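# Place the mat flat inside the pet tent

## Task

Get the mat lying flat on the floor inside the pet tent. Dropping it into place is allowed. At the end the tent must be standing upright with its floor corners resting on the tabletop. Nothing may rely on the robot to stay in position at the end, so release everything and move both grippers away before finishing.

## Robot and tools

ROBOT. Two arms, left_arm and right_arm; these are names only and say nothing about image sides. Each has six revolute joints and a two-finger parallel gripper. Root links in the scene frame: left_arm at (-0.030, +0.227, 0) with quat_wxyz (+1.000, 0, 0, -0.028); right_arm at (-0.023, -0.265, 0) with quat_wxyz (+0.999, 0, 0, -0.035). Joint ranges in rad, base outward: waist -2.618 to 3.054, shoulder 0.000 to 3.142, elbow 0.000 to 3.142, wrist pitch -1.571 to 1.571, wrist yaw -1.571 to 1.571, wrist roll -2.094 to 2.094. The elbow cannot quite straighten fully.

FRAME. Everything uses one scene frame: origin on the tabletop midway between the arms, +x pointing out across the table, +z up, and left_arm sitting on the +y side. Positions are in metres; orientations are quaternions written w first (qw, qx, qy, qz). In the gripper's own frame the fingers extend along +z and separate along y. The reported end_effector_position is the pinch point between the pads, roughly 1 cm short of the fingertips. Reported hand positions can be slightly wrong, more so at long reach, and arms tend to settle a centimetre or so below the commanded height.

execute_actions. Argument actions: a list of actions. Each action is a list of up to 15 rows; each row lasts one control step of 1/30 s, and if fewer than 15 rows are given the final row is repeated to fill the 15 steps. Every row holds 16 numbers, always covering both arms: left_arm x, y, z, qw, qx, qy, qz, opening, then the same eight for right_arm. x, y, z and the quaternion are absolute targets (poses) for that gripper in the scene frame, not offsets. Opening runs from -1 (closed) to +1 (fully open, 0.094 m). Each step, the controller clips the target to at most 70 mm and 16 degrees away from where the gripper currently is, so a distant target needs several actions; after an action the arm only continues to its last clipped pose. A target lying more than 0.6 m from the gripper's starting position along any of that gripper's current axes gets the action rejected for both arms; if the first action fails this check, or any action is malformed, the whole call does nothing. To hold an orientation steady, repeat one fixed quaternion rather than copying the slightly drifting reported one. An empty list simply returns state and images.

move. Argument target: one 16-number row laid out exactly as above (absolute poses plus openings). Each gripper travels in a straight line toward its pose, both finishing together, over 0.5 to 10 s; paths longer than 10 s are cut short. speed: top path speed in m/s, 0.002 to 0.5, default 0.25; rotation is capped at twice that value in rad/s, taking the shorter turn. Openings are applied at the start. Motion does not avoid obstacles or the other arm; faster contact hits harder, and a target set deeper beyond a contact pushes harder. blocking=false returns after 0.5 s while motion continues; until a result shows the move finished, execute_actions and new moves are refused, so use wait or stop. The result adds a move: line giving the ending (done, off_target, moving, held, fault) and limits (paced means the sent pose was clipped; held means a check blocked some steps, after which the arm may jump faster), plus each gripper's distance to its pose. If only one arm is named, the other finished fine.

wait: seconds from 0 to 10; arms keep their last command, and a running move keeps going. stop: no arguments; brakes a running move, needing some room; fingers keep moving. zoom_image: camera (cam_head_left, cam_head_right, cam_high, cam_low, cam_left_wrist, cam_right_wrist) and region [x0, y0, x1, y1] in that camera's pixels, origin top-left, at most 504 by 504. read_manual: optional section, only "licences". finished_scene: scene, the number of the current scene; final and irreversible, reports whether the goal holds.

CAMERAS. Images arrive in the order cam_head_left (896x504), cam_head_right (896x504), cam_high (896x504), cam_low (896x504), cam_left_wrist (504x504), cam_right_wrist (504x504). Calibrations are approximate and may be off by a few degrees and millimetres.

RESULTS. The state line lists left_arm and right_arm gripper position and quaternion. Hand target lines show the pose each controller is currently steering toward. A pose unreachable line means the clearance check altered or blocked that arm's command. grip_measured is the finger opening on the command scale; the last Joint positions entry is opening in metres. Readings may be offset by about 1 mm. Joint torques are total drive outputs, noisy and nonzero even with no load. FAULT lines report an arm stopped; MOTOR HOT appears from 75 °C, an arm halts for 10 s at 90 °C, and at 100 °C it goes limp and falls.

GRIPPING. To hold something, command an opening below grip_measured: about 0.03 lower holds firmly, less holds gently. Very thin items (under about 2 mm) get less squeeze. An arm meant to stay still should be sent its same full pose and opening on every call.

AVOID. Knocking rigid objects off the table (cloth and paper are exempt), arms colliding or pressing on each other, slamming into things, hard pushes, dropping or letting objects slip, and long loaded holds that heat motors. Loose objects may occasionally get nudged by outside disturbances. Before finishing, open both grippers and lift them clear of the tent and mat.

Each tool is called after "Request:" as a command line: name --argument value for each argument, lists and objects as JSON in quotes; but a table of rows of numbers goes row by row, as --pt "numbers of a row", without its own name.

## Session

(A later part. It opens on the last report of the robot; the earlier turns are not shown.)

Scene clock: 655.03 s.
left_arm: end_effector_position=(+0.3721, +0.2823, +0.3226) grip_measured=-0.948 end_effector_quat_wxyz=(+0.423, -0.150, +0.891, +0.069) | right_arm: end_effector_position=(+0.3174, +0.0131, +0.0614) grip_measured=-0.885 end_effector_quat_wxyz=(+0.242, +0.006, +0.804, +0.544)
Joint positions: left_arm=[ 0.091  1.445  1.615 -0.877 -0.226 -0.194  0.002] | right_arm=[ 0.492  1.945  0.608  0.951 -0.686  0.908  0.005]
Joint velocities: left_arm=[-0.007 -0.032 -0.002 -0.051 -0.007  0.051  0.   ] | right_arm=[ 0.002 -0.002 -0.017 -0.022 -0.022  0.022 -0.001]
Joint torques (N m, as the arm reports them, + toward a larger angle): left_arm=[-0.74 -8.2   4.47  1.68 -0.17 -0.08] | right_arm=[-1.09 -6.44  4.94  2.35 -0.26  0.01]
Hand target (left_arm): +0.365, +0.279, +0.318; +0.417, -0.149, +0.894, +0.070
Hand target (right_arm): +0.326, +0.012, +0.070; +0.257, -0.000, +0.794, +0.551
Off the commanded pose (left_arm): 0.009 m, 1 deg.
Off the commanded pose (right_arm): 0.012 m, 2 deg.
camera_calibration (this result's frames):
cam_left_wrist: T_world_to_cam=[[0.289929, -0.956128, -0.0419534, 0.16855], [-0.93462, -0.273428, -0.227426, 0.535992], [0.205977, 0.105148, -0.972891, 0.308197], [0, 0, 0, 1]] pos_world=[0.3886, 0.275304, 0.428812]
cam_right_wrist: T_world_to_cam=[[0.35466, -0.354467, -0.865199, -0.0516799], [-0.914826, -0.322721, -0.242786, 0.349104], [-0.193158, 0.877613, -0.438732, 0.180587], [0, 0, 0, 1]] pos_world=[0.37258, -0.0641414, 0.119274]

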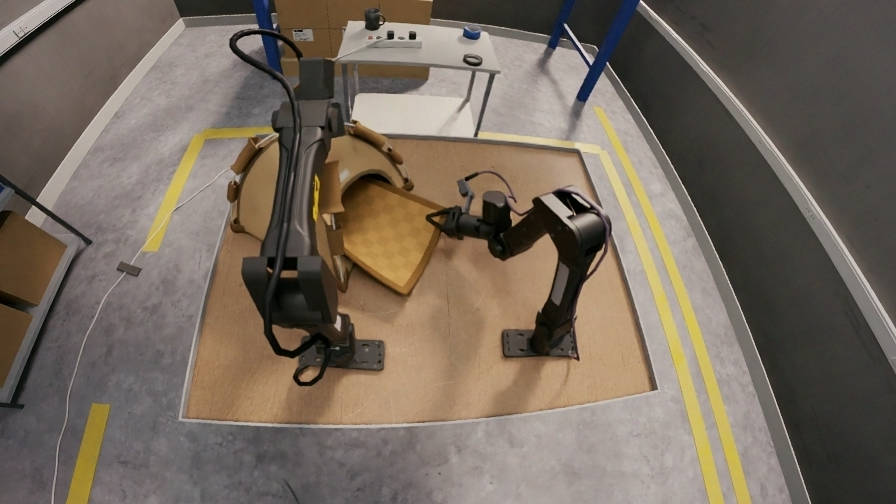

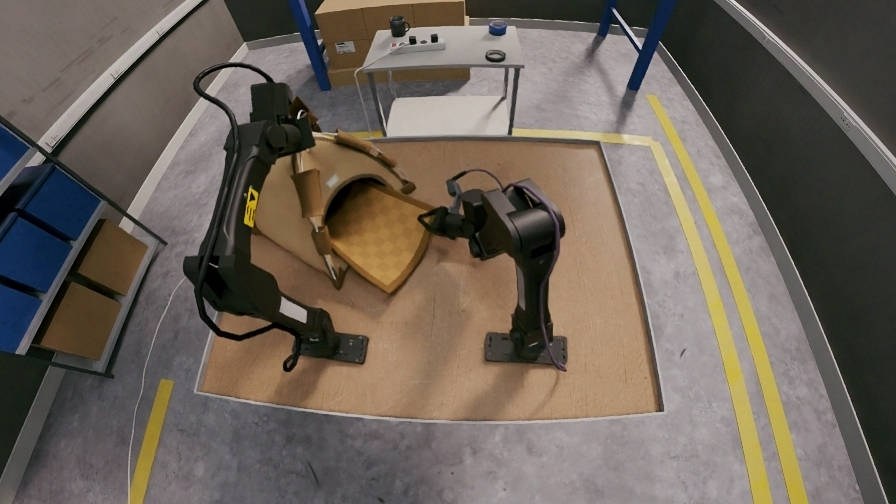

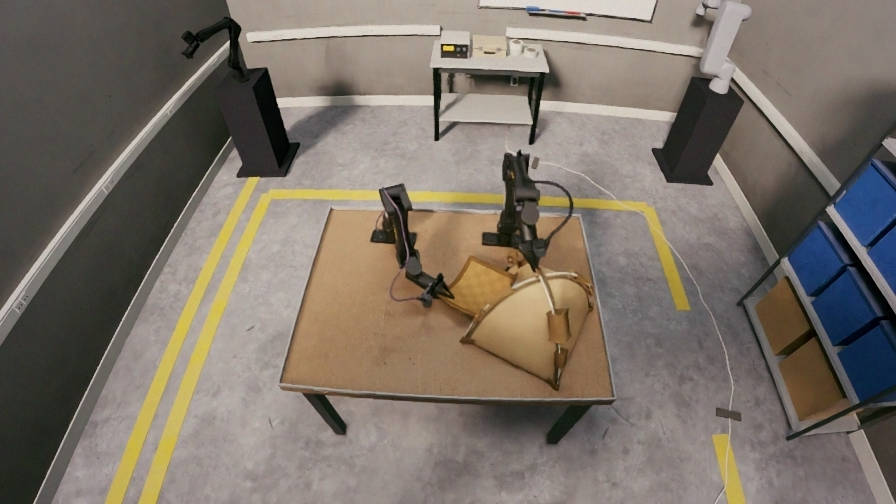

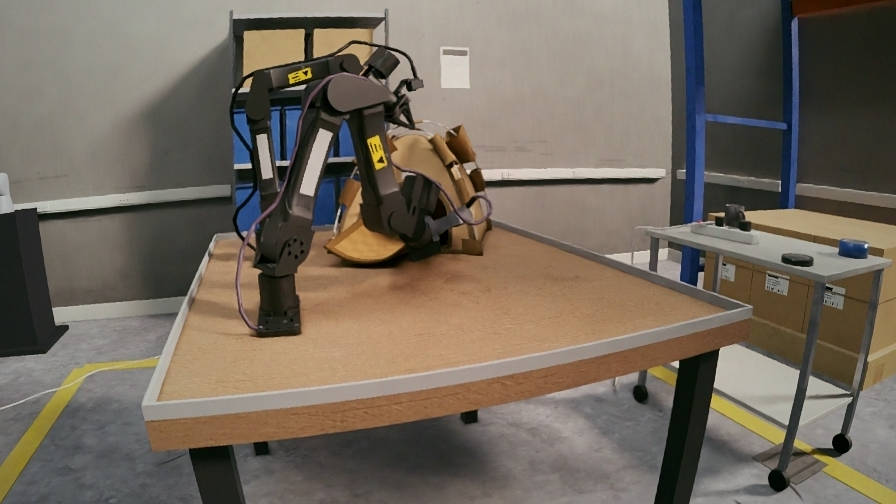

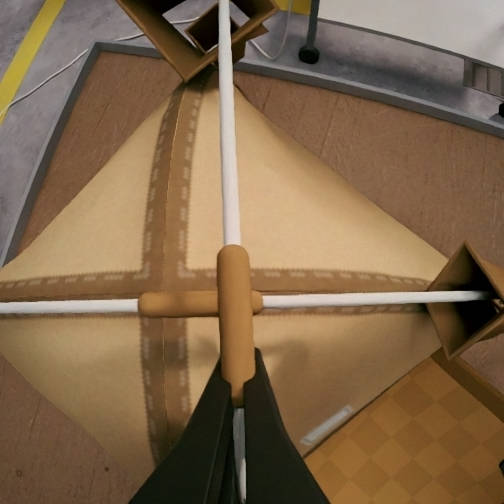

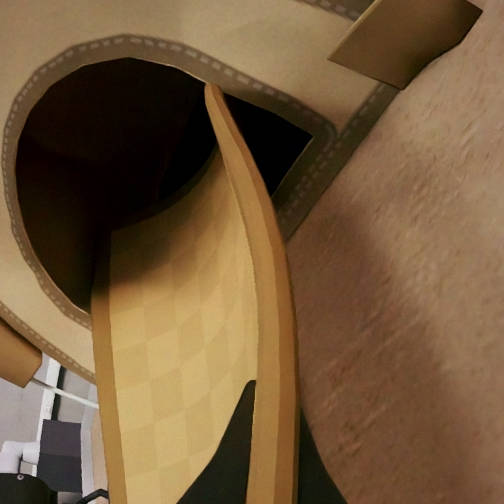

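Request:
move --target '[0.365,0.2794,0.318,0.4168,-0.1496,0.8939,0.0697,-0.96, 0.366,0.066,0.090,0.3045,-0.0691,0.7904,0.5272,-0.92]' --speed 0.05

Scene clock: 662.50 s.
left_arm: end_effector_position=(+0.3721, +0.2823, +0.3226) grip_measured=-0.948 end_effector_quat_wxyz=(+0.423, -0.150, +0.891, +0.069) | right_arm: end_effector_position=(+0.3571, +0.0566, +0.0764) grip_measured=-0.885 end_effector_quat_wxyz=(+0.284, -0.054, +0.802, +0.523)
Joint positions: left_arm=[ 0.091  1.445  1.615 -0.877 -0.226 -0.194  0.002] | right_arm=[ 0.56   2.023  0.849  0.808 -0.618  0.787  0.005]
Joint velocities: left_arm=[-0.002  0.002  0.002 -0.037 -0.066 -0.022  0.   ] | right_arm=[ 0.017 -0.002 -0.012 -0.066  0.037 -0.051  0.001]
Joint torques (N m, as the arm reports them, + toward a larger angle): left_arm=[-0.71 -8.26  4.48  1.67 -0.17 -0.05] | right_arm=[ 1.08 -8.25  7.32  2.21  0.   -0.08]
Hand target (left_arm): +0.365, +0.279, +0.318; +0.417, -0.149, +0.894, +0.070
Hand target (right_arm): +0.364, +0.066, +0.090; +0.305, -0.069, +0.790, +0.527
Off the commanded pose (left_arm): 0.009 m, 1 deg.
Off the commanded pose (right_arm): 0.019 m, 3 deg.
move: off_target (right_arm)
camera_calibration (this result's frames):
cam_left_wrist: T_world_to_cam=[[0.289929, -0.956128, -0.0419534, 0.16855], [-0.93462, -0.273428, -0.227426, 0.535992], [0.205977, 0.105148, -0.972891, 0.308197], [0, 0, 0, 1]] pos_world=[0.3886, 0.275304, 0.428812]
cam_right_wrist: T_world_to_cam=[[0.481536, -0.38796, -0.785882, -0.0867591], [-0.861008, -0.376863, -0.341525, 0.394476], [-0.163672, 0.841107, -0.515509, 0.154024], [0, 0, 0, 1]] pos_world=[0.406634, -0.0145467, 0.145942]

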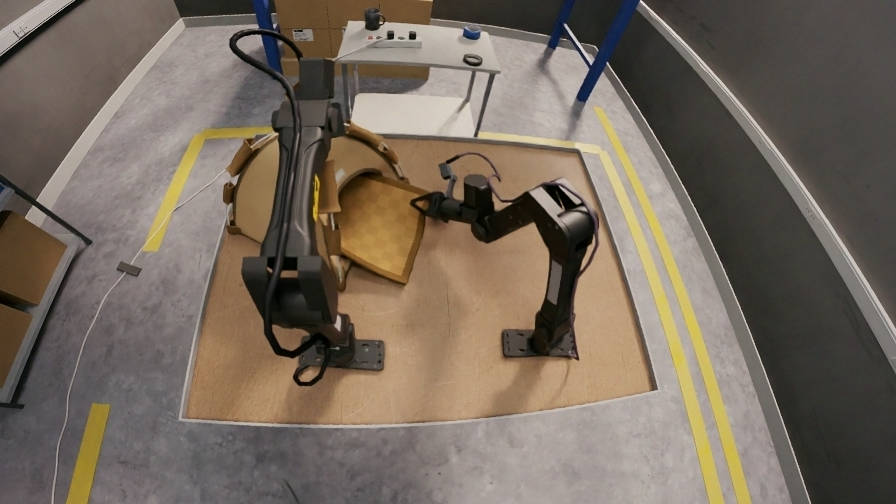

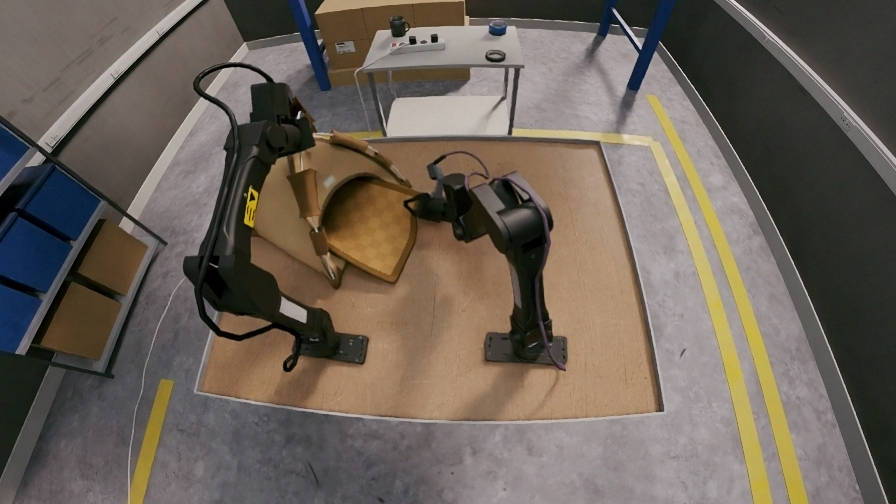

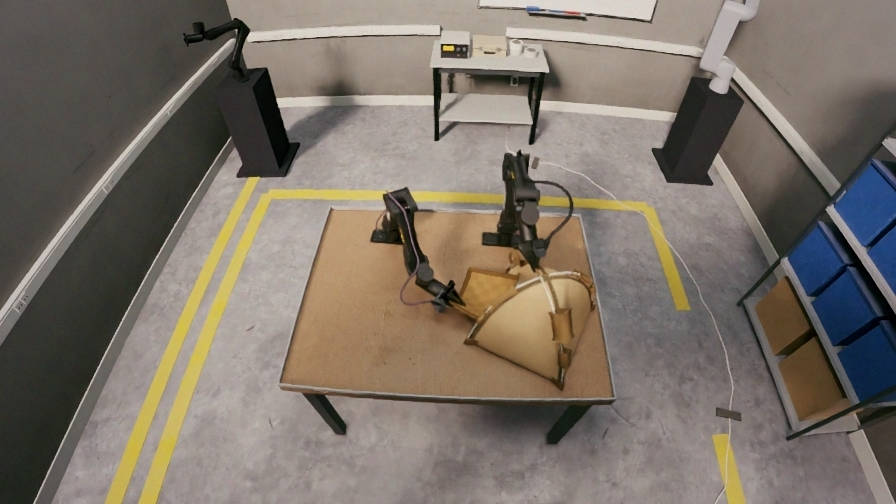

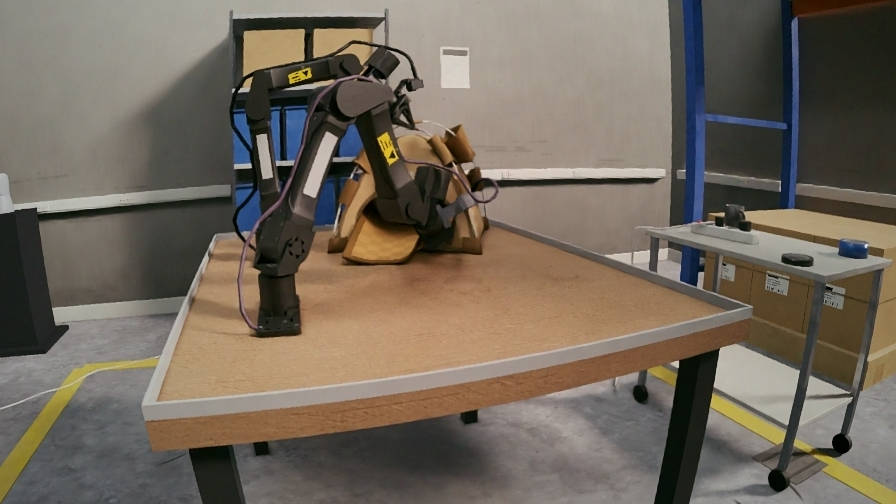

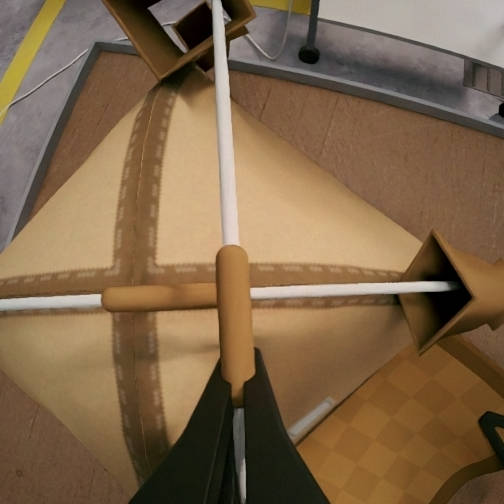

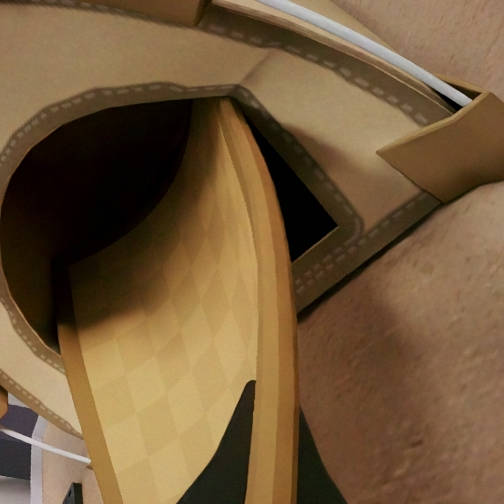

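Request:
zoom_image --camera "cam_high" --region '[410, 230, 630, 410]'

Request:
zoom_image --camera "cam_head_left" --region '[190, 110, 450, 310]'

Region (410, 230, 630, 410) of cam_high's 896x504 image, scaled by 2.291, with more detail than that image has; it fills the top 412 rows of this view, and the rest is white.

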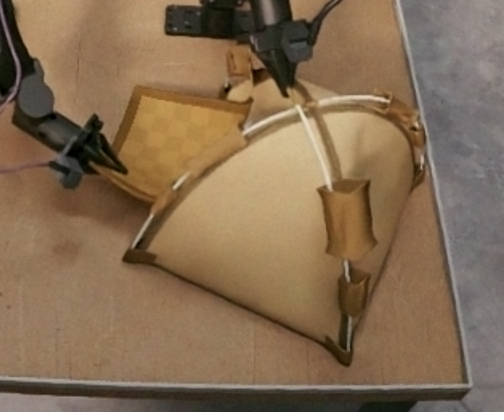

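Region (190, 110, 450, 310) of cam_head_left's 896x504 image, scaled by 1.938, with more detail than that image has; it fills the top 388 rows of this view, and the rest is white.

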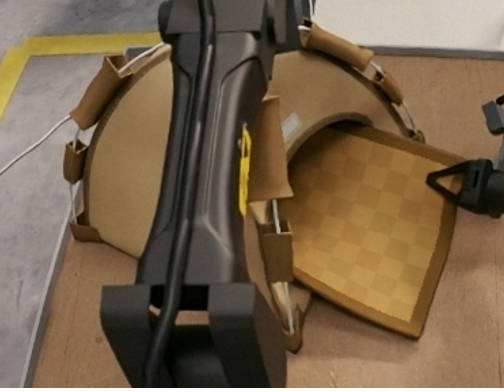

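Request:
execute_actions --actions '[[[0.365,0.2794,0.318,0.4168,-0.1496,0.8939,0.0697,-0.96, 0.362,0.060,0.086,0.3045,-0.0691,0.7904,0.5272,-0.8],[0.365,0.2794,0.318,0.4168,-0.1496,0.8939,0.0697,-0.96, 0.362,0.058,0.085,0.3045,-0.0691,0.7904,0.5272,-0.7],[0.365,0.2794,0.318,0.4168,-0.1496,0.8939,0.0697,-0.96, 0.362,0.056,0.084,0.3045,-0.0691,0.7904,0.5272,-0.6],[0.365,0.2794,0.318,0.4168,-0.1496,0.8939,0.0697,-0.96, 0.362,0.054,0.083,0.3045,-0.0691,0.7904,0.5272,-0.5],[0.365,0.2794,0.318,0.4168,-0.1496,0.8939,0.0697,-0.96, 0.362,0.052,0.082,0.3045,-0.0691,0.7904,0.5272,-0.4],[0.365,0.2794,0.318,0.4168,-0.1496,0.8939,0.0697,-0.96, 0.362,0.050,0.081,0.3045,-0.0691,0.7904,0.5272,-0.3],[0.365,0.2794,0.318,0.4168,-0.1496,0.8939,0.0697,-0.96, 0.362,0.048,0.080,0.3045,-0.0691,0.7904,0.5272,-0.2],[0.365,0.2794,0.318,0.4168,-0.1496,0.8939,0.0697,-0.96, 0.362,0.046,0.079,0.3045,-0.0691,0.7904,0.5272,-0.1],[0.365,0.2794,0.318,0.4168,-0.1496,0.8939,0.0697,-0.96, 0.362,0.044,0.078,0.3045,-0.0691,0.7904,0.5272,0.0],[0.365,0.2794,0.318,0.4168,-0.1496,0.8939,0.0697,-0.96, 0.362,0.042,0.077,0.3045,-0.0691,0.7904,0.5272,0.1],[0.365,0.2794,0.318,0.4168,-0.1496,0.8939,0.0697,-0.96, 0.362,0.040,0.076,0.3045,-0.0691,0.7904,0.5272,0.2],[0.365,0.2794,0.318,0.4168,-0.1496,0.8939,0.0697,-0.96, 0.362,0.038,0.075,0.3045,-0.0691,0.7904,0.5272,0.3],[0.365,0.2794,0.318,0.4168,-0.1496,0.8939,0.0697,-0.96, 0.362,0.036,0.075,0.3045,-0.0691,0.7904,0.5272,0.4],[0.365,0.2794,0.318,0.4168,-0.1496,0.8939,0.0697,-0.96, 0.362,0.035,0.075,0.3045,-0.0691,0.7904,0.5272,0.5]]]'

Scene clock: 697.57 s.
left_arm: end_effector_position=(+0.3721, +0.2823, +0.3226) grip_measured=-0.948 end_effector_quat_wxyz=(+0.423, -0.150, +0.891, +0.069) | right_arm: end_effector_position=(+0.3650, +0.0409, +0.0798) grip_measured=+0.487 end_effector_quat_wxyz=(+0.301, -0.060, +0.794, +0.525)
Joint positions: left_arm=[ 0.091  1.445  1.615 -0.877 -0.226 -0.194  0.002] | right_arm=[ 0.514  2.023  0.834  0.845 -0.653  0.761  0.07 ]
Joint velocities: left_arm=[ 0.007 -0.022 -0.012  0.007  0.022 -0.022 -0.001] | right_arm=[-0.134 -0.042 -0.125  0.007  0.007  0.022  0.022]
Joint torques (N m, as the arm reports them, + toward a larger angle): left_arm=[-0.79 -8.22  4.57  1.69 -0.18 -0.06] | right_arm=[-0.55 -7.37  3.23  2.37 -0.24 -0.13]
Hand target (left_arm): +0.365, +0.279, +0.318; +0.417, -0.149, +0.894, +0.070
Hand target (right_arm): +0.362, +0.035, +0.075; +0.304, -0.069, +0.791, +0.526
Off the commanded pose (left_arm): 0.009 m, 1 deg.
Off the commanded pose (right_arm): 0.008 m, 1 deg.
camera_calibration (this result's frames):
cam_left_wrist: T_world_to_cam=[[0.289929, -0.956128, -0.0419534, 0.16855], [-0.93462, -0.273428, -0.227426, 0.535992], [0.205977, 0.105148, -0.972891, 0.308197], [0, 0, 0, 1]] pos_world=[0.3886, 0.275304, 0.428812]
cam_right_wrist: T_world_to_cam=[[0.507971, -0.383448, -0.771319, -0.104978], [-0.850096, -0.367597, -0.377108, 0.394988], [-0.138933, 0.847255, -0.512696, 0.16075], [0, 0, 0, 1]] pos_world=[0.411437, -0.0312534, 0.150398]

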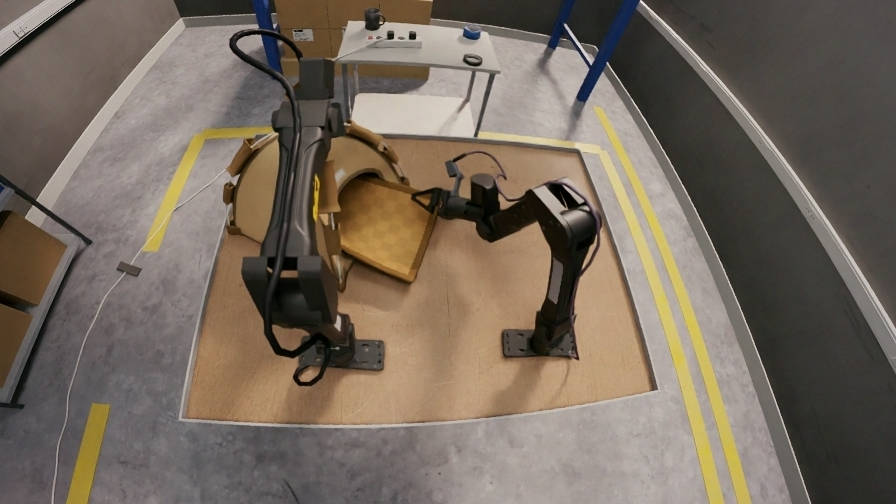

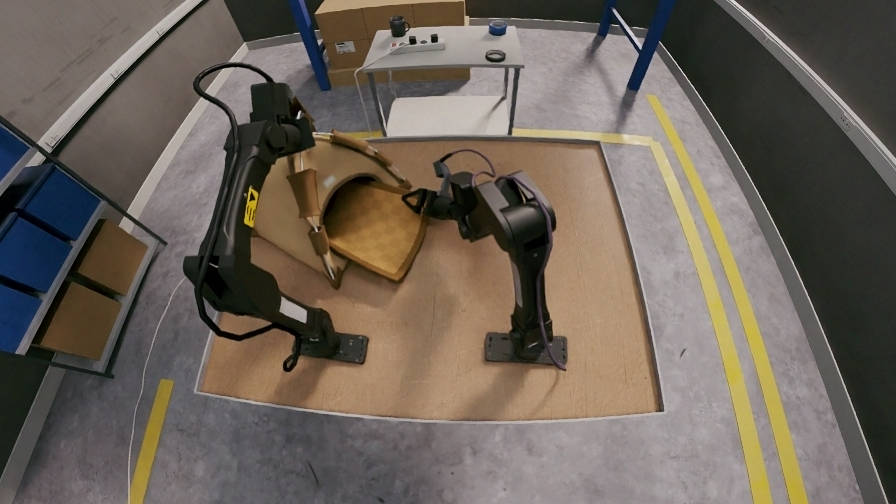

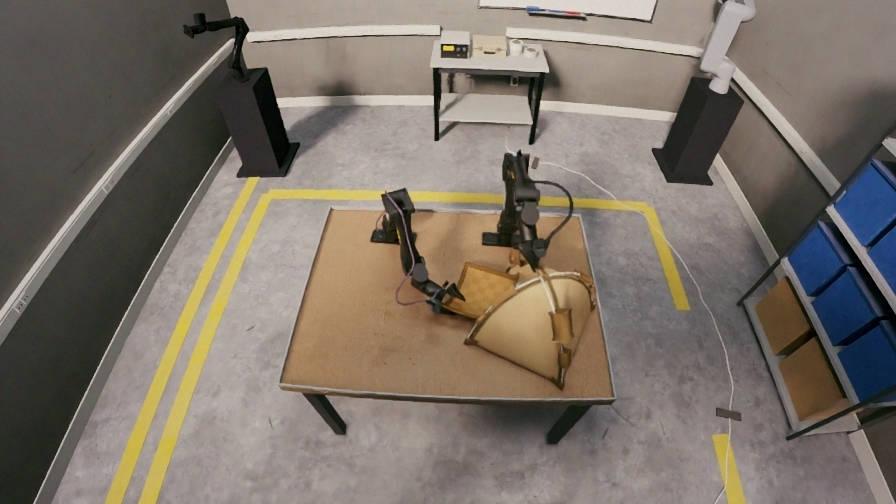

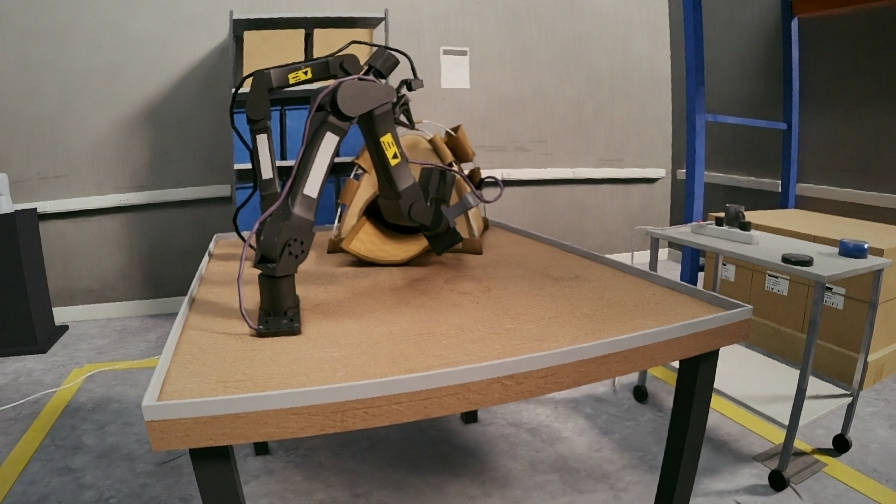

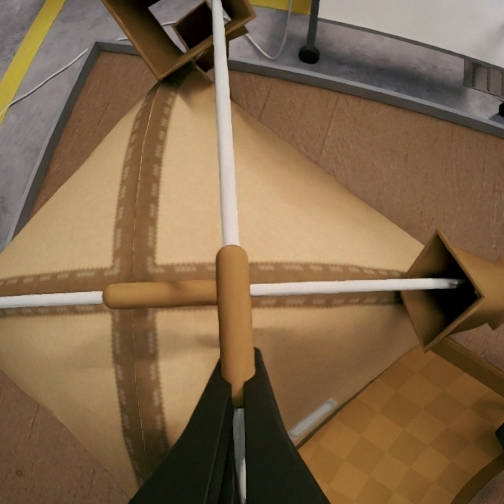

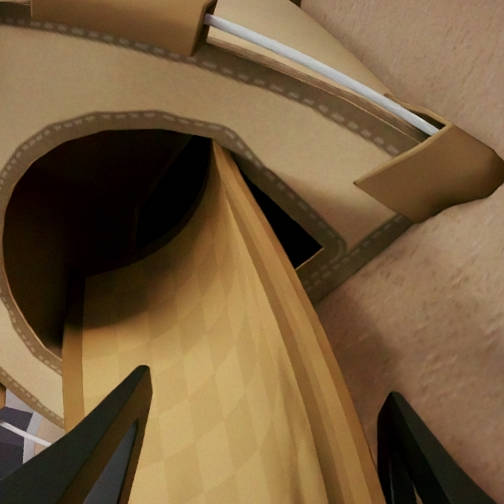

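Request:
execute_actions --actions '[[[0.365,0.2794,0.318,0.4168,-0.1496,0.8939,0.0697,-0.96, 0.364,0.033,0.073,0.3045,-0.0691,0.7904,0.5272,0.55],[0.365,0.2794,0.318,0.4168,-0.1496,0.8939,0.0697,-0.96, 0.366,0.031,0.071,0.3045,-0.0691,0.7904,0.5272,0.6],[0.365,0.2794,0.318,0.4168,-0.1496,0.8939,0.0697,-0.96, 0.368,0.029,0.069,0.3045,-0.0691,0.7904,0.5272,0.6],[0.365,0.2794,0.318,0.4168,-0.1496,0.8939,0.0697,-0.96, 0.370,0.027,0.068,0.3045,-0.0691,0.7904,0.5272,0.6],[0.365,0.2794,0.318,0.4168,-0.1496,0.8939,0.0697,-0.96, 0.371,0.025,0.067,0.3045,-0.0691,0.7904,0.5272,0.6],[0.365,0.2794,0.318,0.4168,-0.1496,0.8939,0.0697,-0.96, 0.372,0.023,0.067,0.3045,-0.0691,0.7904,0.5272,0.6],[0.365,0.2794,0.318,0.4168,-0.1496,0.8939,0.0697,-0.96, 0.372,0.020,0.067,0.3045,-0.0691,0.7904,0.5272,0.6],[0.365,0.2794,0.318,0.4168,-0.1496,0.8939,0.0697,-0.96, 0.371,0.017,0.067,0.3045,-0.0691,0.7904,0.5272,0.6],[0.365,0.2794,0.318,0.4168,-0.1496,0.8939,0.0697,-0.96, 0.370,0.014,0.067,0.3045,-0.0691,0.7904,0.5272,0.6],[0.365,0.2794,0.318,0.4168,-0.1496,0.8939,0.0697,-0.96, 0.369,0.011,0.068,0.3045,-0.0691,0.7904,0.5272,0.6],[0.365,0.2794,0.318,0.4168,-0.1496,0.8939,0.0697,-0.96, 0.3675,0.008,0.068,0.3045,-0.0691,0.7904,0.5272,0.6],[0.365,0.2794,0.318,0.4168,-0.1496,0.8939,0.0697,-0.96, 0.366,0.005,0.068,0.3045,-0.0691,0.7904,0.5272,0.6],[0.365,0.2794,0.318,0.4168,-0.1496,0.8939,0.0697,-0.96, 0.3645,0.002,0.069,0.3045,-0.0691,0.7904,0.5272,0.6],[0.365,0.2794,0.318,0.4168,-0.1496,0.8939,0.0697,-0.96, 0.363,-0.001,0.069,0.3045,-0.0691,0.7904,0.5272,0.6],[0.365,0.2794,0.318,0.4168,-0.1496,0.8939,0.0697,-0.96, 0.3615,-0.004,0.070,0.3045,-0.0691,0.7904,0.5272,0.6]],[[0.365,0.2794,0.318,0.4168,-0.1496,0.8939,0.0697,-0.96, 0.360,-0.008,0.070,0.3045,-0.0691,0.7904,0.5272,0.6],[0.365,0.2794,0.318,0.4168,-0.1496,0.8939,0.0697,-0.96, 0.358,-0.012,0.071,0.3045,-0.0691,0.7904,0.5272,0.6],[0.365,0.2794,0.318,0.4168,-0.1496,0.8939,0.0697,-0.96, 0.356,-0.016,0.071,0.3045,-0.0691,0.7904,0.5272,0.6],[0.365,0.2794,0.318,0.4168,-0.1496,0.8939,0.0697,-0.96, 0.354,-0.020,0.072,0.3045,-0.0691,0.7904,0.5272,0.6],[0.365,0.2794,0.318,0.4168,-0.1496,0.8939,0.0697,-0.96, 0.352,-0.024,0.072,0.3045,-0.0691,0.7904,0.5272,0.6],[0.365,0.2794,0.318,0.4168,-0.1496,0.8939,0.0697,-0.96, 0.350,-0.028,0.073,0.3045,-0.0691,0.7904,0.5272,0.6],[0.365,0.2794,0.318,0.4168,-0.1496,0.8939,0.0697,-0.96, 0.348,-0.032,0.073,0.3045,-0.0691,0.7904,0.5272,0.6],[0.365,0.2794,0.318,0.4168,-0.1496,0.8939,0.0697,-0.96, 0.346,-0.036,0.074,0.3045,-0.0691,0.7904,0.5272,0.6],[0.365,0.2794,0.318,0.4168,-0.1496,0.8939,0.0697,-0.96, 0.344,-0.040,0.074,0.3045,-0.0691,0.7904,0.5272,0.6],[0.365,0.2794,0.318,0.4168,-0.1496,0.8939,0.0697,-0.96, 0.342,-0.044,0.075,0.3045,-0.0691,0.7904,0.5272,0.6],[0.365,0.2794,0.318,0.4168,-0.1496,0.8939,0.0697,-0.96, 0.340,-0.048,0.075,0.3045,-0.0691,0.7904,0.5272,0.6],[0.365,0.2794,0.318,0.4168,-0.1496,0.8939,0.0697,-0.96, 0.339,-0.051,0.075,0.3045,-0.0691,0.7904,0.5272,0.6]]]'

Scene clock: 723.67 s.
left_arm: end_effector_position=(+0.3721, +0.2823, +0.3226) grip_measured=-0.948 end_effector_quat_wxyz=(+0.423, -0.150, +0.891, +0.069) | right_arm: end_effector_position=(+0.3477, -0.0497, +0.0685) grip_measured=+0.598 end_effector_quat_wxyz=(+0.304, -0.051, +0.795, +0.522)
Joint positions: left_arm=[ 0.091  1.445  1.615 -0.877 -0.226 -0.194  0.002] | right_arm=[ 0.272  1.931  0.633  0.871 -0.861  0.647  0.075]
Joint velocities: left_arm=[-0.012 -0.007 -0.022  0.037 -0.037 -0.022 -0.001] | right_arm=[-0.11  -0.066 -0.061 -0.095 -0.183 -0.11   0.001]
Joint torques (N m, as the arm reports them, + toward a larger angle): left_arm=[-0.74 -8.2   4.44  1.68 -0.16 -0.08] | right_arm=[-0.32 -8.8   2.68  1.84 -0.3  -0.16]
Hand target (left_arm): +0.365, +0.279, +0.318; +0.417, -0.149, +0.894, +0.070
Hand target (right_arm): +0.340, -0.051, +0.074; +0.305, -0.069, +0.790, +0.527
Off the commanded pose (left_arm): 0.009 m, 1 deg.
Off the commanded pose (right_arm): 0.011 m, 2 deg.
camera_calibration (this result's frames):
cam_left_wrist: T_world_to_cam=[[0.289929, -0.956128, -0.0419534, 0.16855], [-0.93462, -0.273428, -0.227426, 0.535992], [0.205977, 0.105148, -0.972891, 0.308197], [0, 0, 0, 1]] pos_world=[0.3886, 0.275304, 0.428812]
cam_right_wrist: T_world_to_cam=[[0.496306, -0.392905, -0.774149, -0.135891], [-0.858917, -0.351922, -0.372039, 0.346211], [-0.126264, 0.849574, -0.512134, 0.224988], [0, 0, 0, 1]] pos_world=[0.393217, -0.122697, 0.138828]

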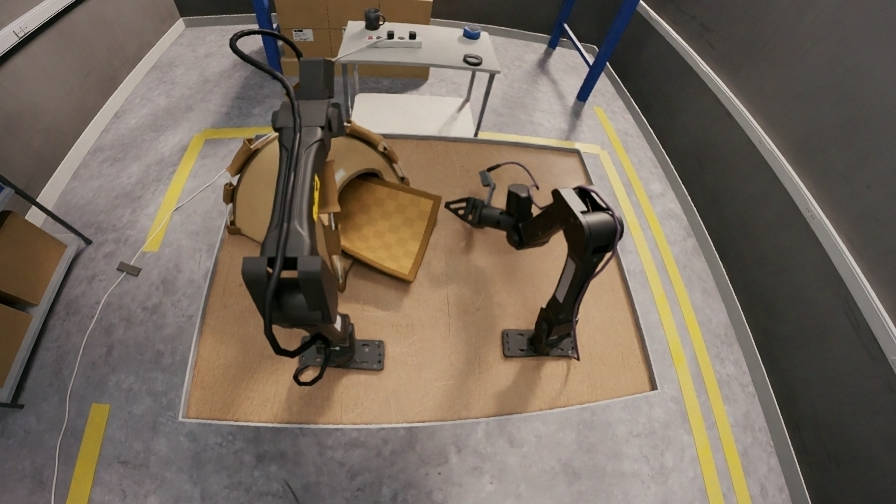

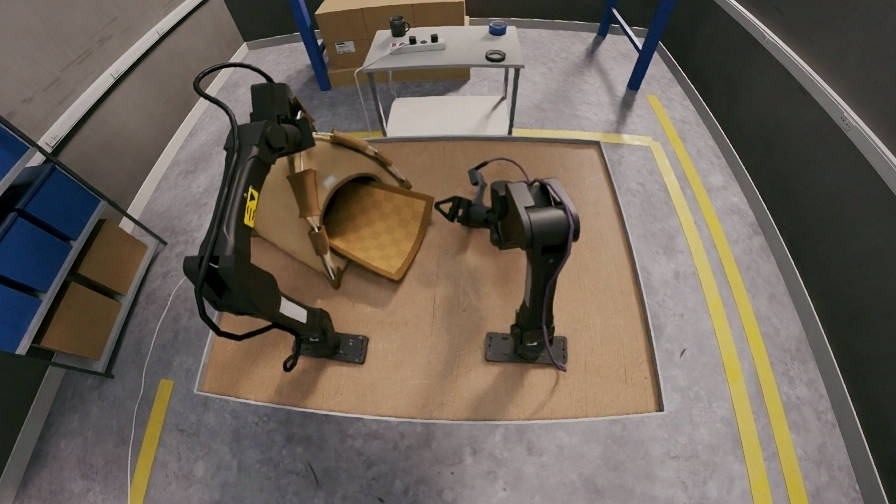

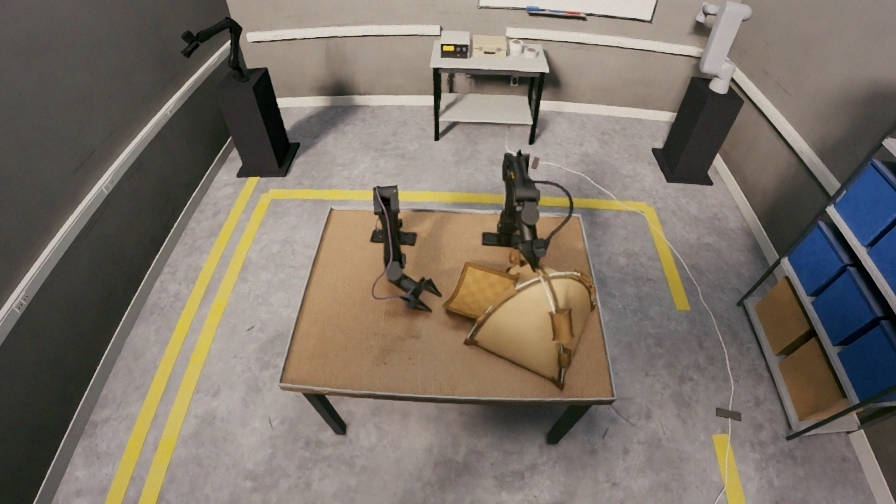

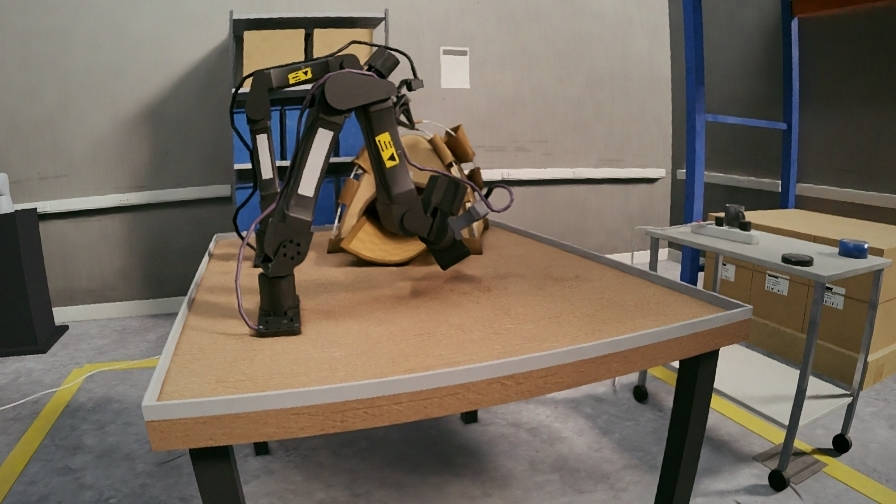

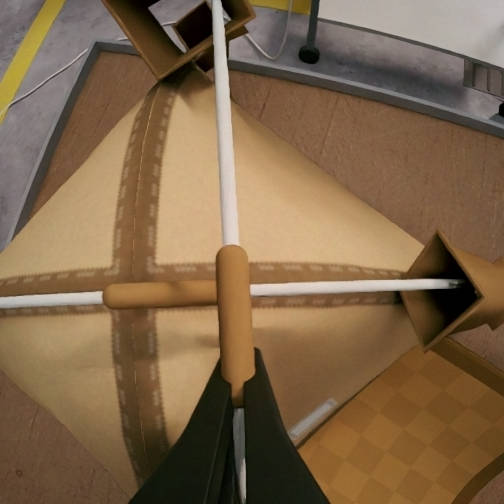

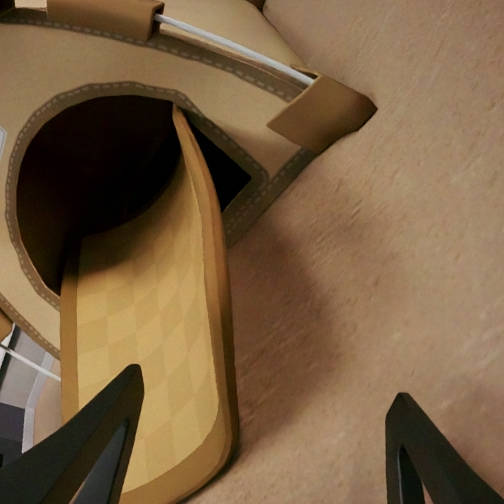

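Request:
zoom_image --camera "cam_head_right" --region '[300, 150, 480, 310]'

Request:
zoom_image --camera "cam_low" --region '[320, 190, 460, 285]'

Request:
zoom_image --camera "cam_head_left" --region '[320, 150, 500, 310]'

Region (300, 150, 480, 310) of cam_head_right's 896x504 image, scaled by 2.800, with more detail than that image has.

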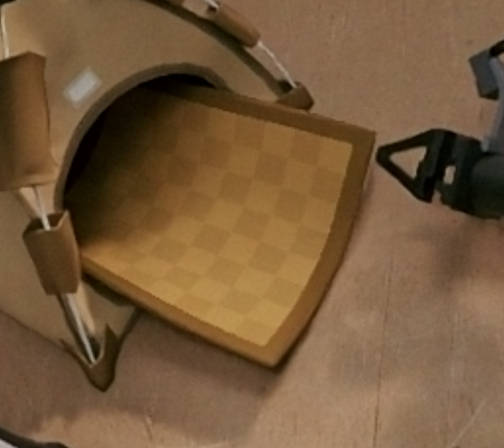

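Region (320, 190, 460, 285) of cam_low's 896x504 image, scaled by 3.600, with more detail than that image has; it fills the top 342 rows of this view, and the rest is white.

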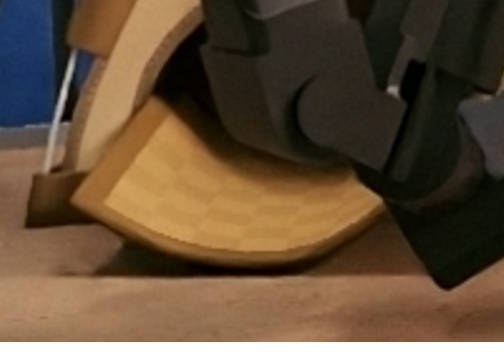

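Region (320, 150, 500, 310) of cam_head_left's 896x504 image, scaled by 2.800, with more detail than that image has.

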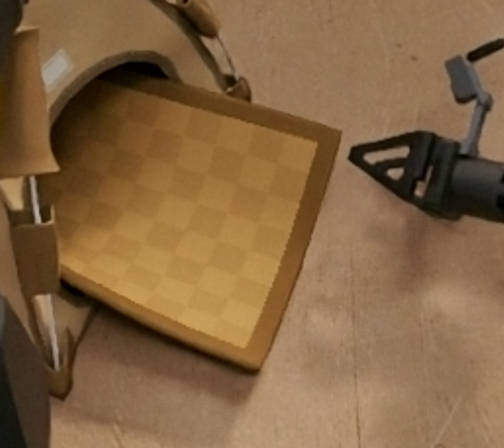

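Request:
move --target '[0.365,0.2794,0.318,0.4168,-0.1496,0.8939,0.0697,-0.96, 0.259,-0.013,0.046,0.1209,0.0905,0.8613,0.4851,-0.15]' --speed 0.25

Scene clock: 752.37 s.
left_arm: end_effector_position=(+0.3721, +0.2823, +0.3226) grip_measured=-0.948 end_effector_quat_wxyz=(+0.423, -0.150, +0.891, +0.069) | right_arm: end_effector_position=(+0.2651, -0.0155, +0.0433) grip_measured=-0.148 end_effector_quat_wxyz=(+0.122, +0.094, +0.861, +0.485)
Joint positions: left_arm=[ 0.091  1.445  1.615 -0.877 -0.226 -0.194  0.002] | right_arm=[ 0.485  1.698  0.52   0.486 -0.671  0.957  0.04 ]
Joint velocities: left_arm=[ 0.002 -0.007  0.002  0.037 -0.095  0.007 -0.002] | right_arm=[-0.007  0.007  0.002  0.007  0.051 -0.037 -0.001]
Joint torques (N m, as the arm reports them, + toward a larger angle): left_arm=[-0.72 -8.31  4.48  1.68 -0.16 -0.08] | right_arm=[ 0.87 -7.43  3.26  1.63 -0.21 -0.01]
Hand target (left_arm): +0.365, +0.279, +0.318; +0.417, -0.149, +0.894, +0.070
Hand target (right_arm): +0.259, -0.014, +0.046; +0.121, +0.089, +0.861, +0.485
Off the commanded pose (left_arm): 0.009 m, 1 deg.
Off the commanded pose (right_arm): 0.007 m, 0 deg.
move: done
camera_calibration (this result's frames):
cam_left_wrist: T_world_to_cam=[[0.289929, -0.956128, -0.0419534, 0.16855], [-0.93462, -0.273428, -0.227426, 0.535992], [0.205977, 0.105148, -0.972891, 0.308197], [0, 0, 0, 1]] pos_world=[0.3886, 0.275304, 0.428812]
cam_right_wrist: T_world_to_cam=[[0.0583155, -0.462974, -0.884451, 0.0188185], [-0.951399, -0.294136, 0.0912387, 0.283273], [-0.30239, 0.836145, -0.457626, 0.216696], [0, 0, 0, 1]] pos_world=[0.333935, -0.089156, 0.0899642]

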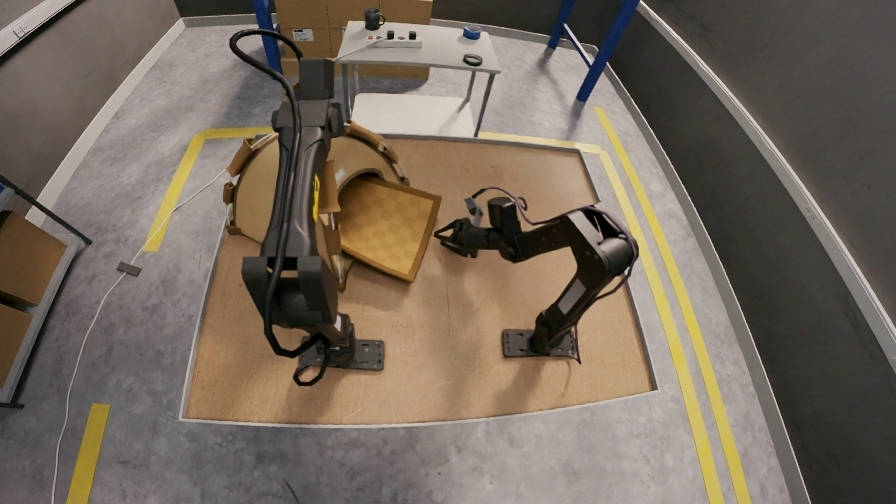

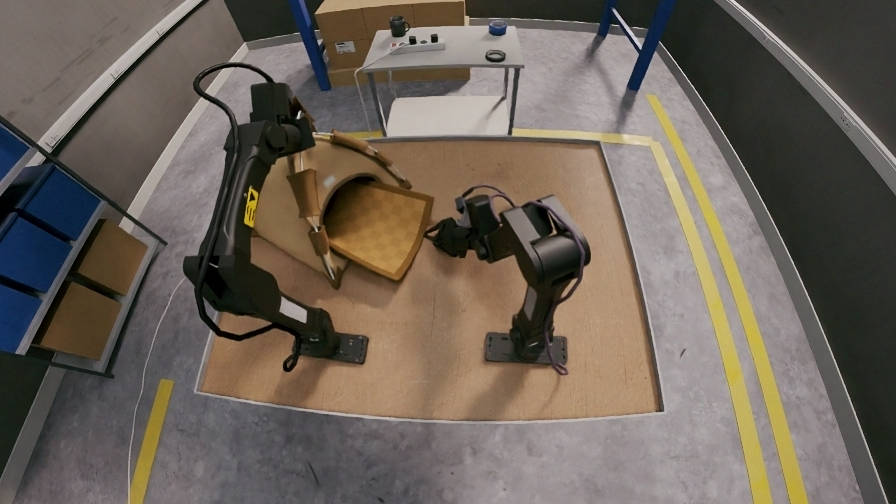

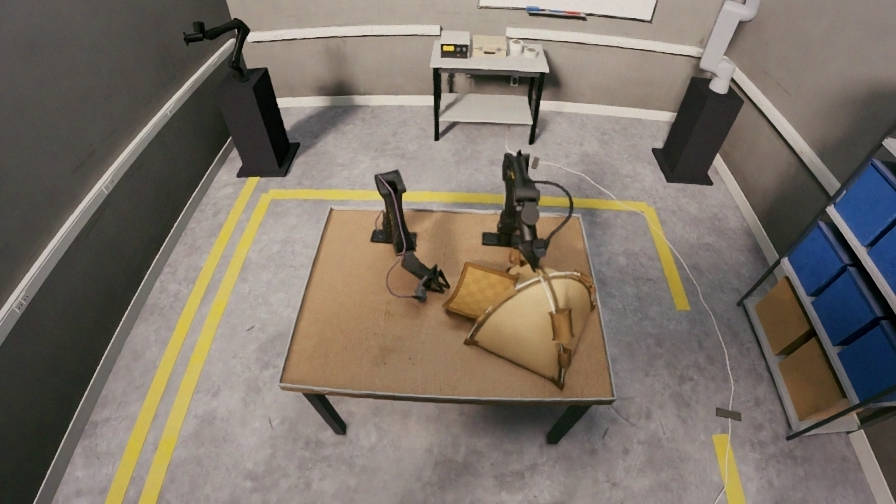

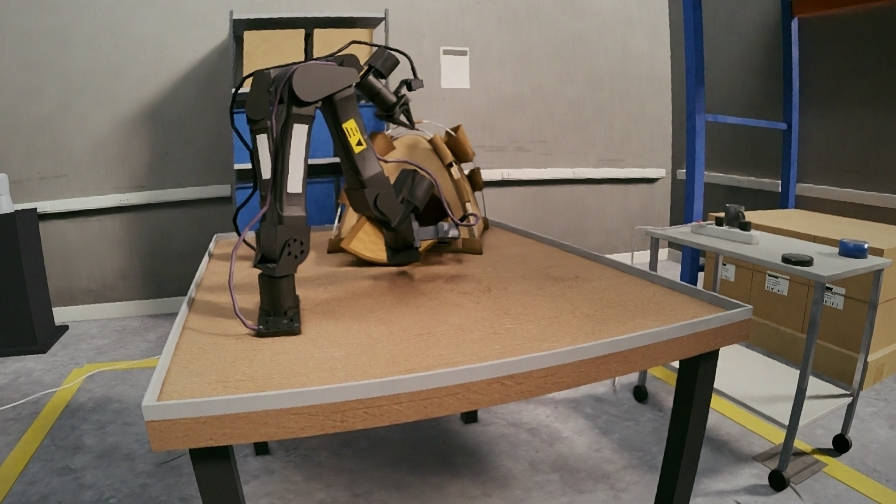

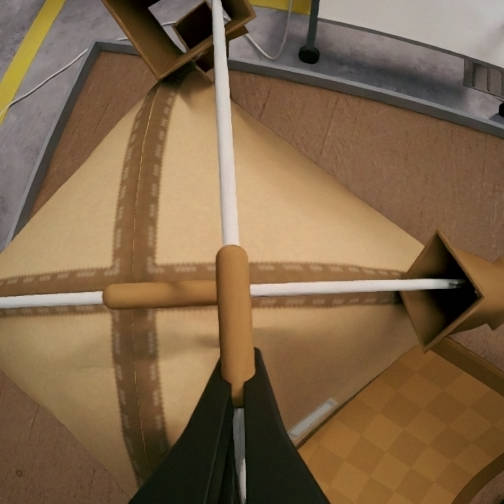

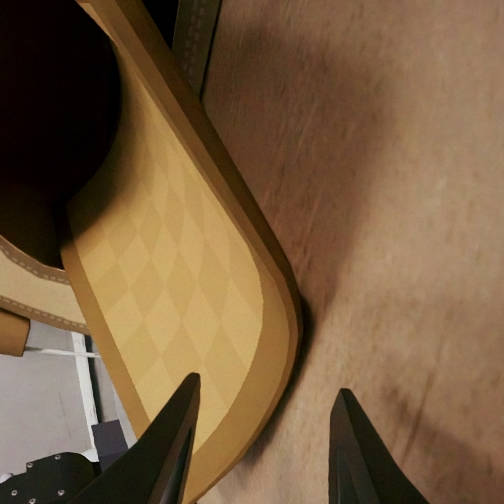

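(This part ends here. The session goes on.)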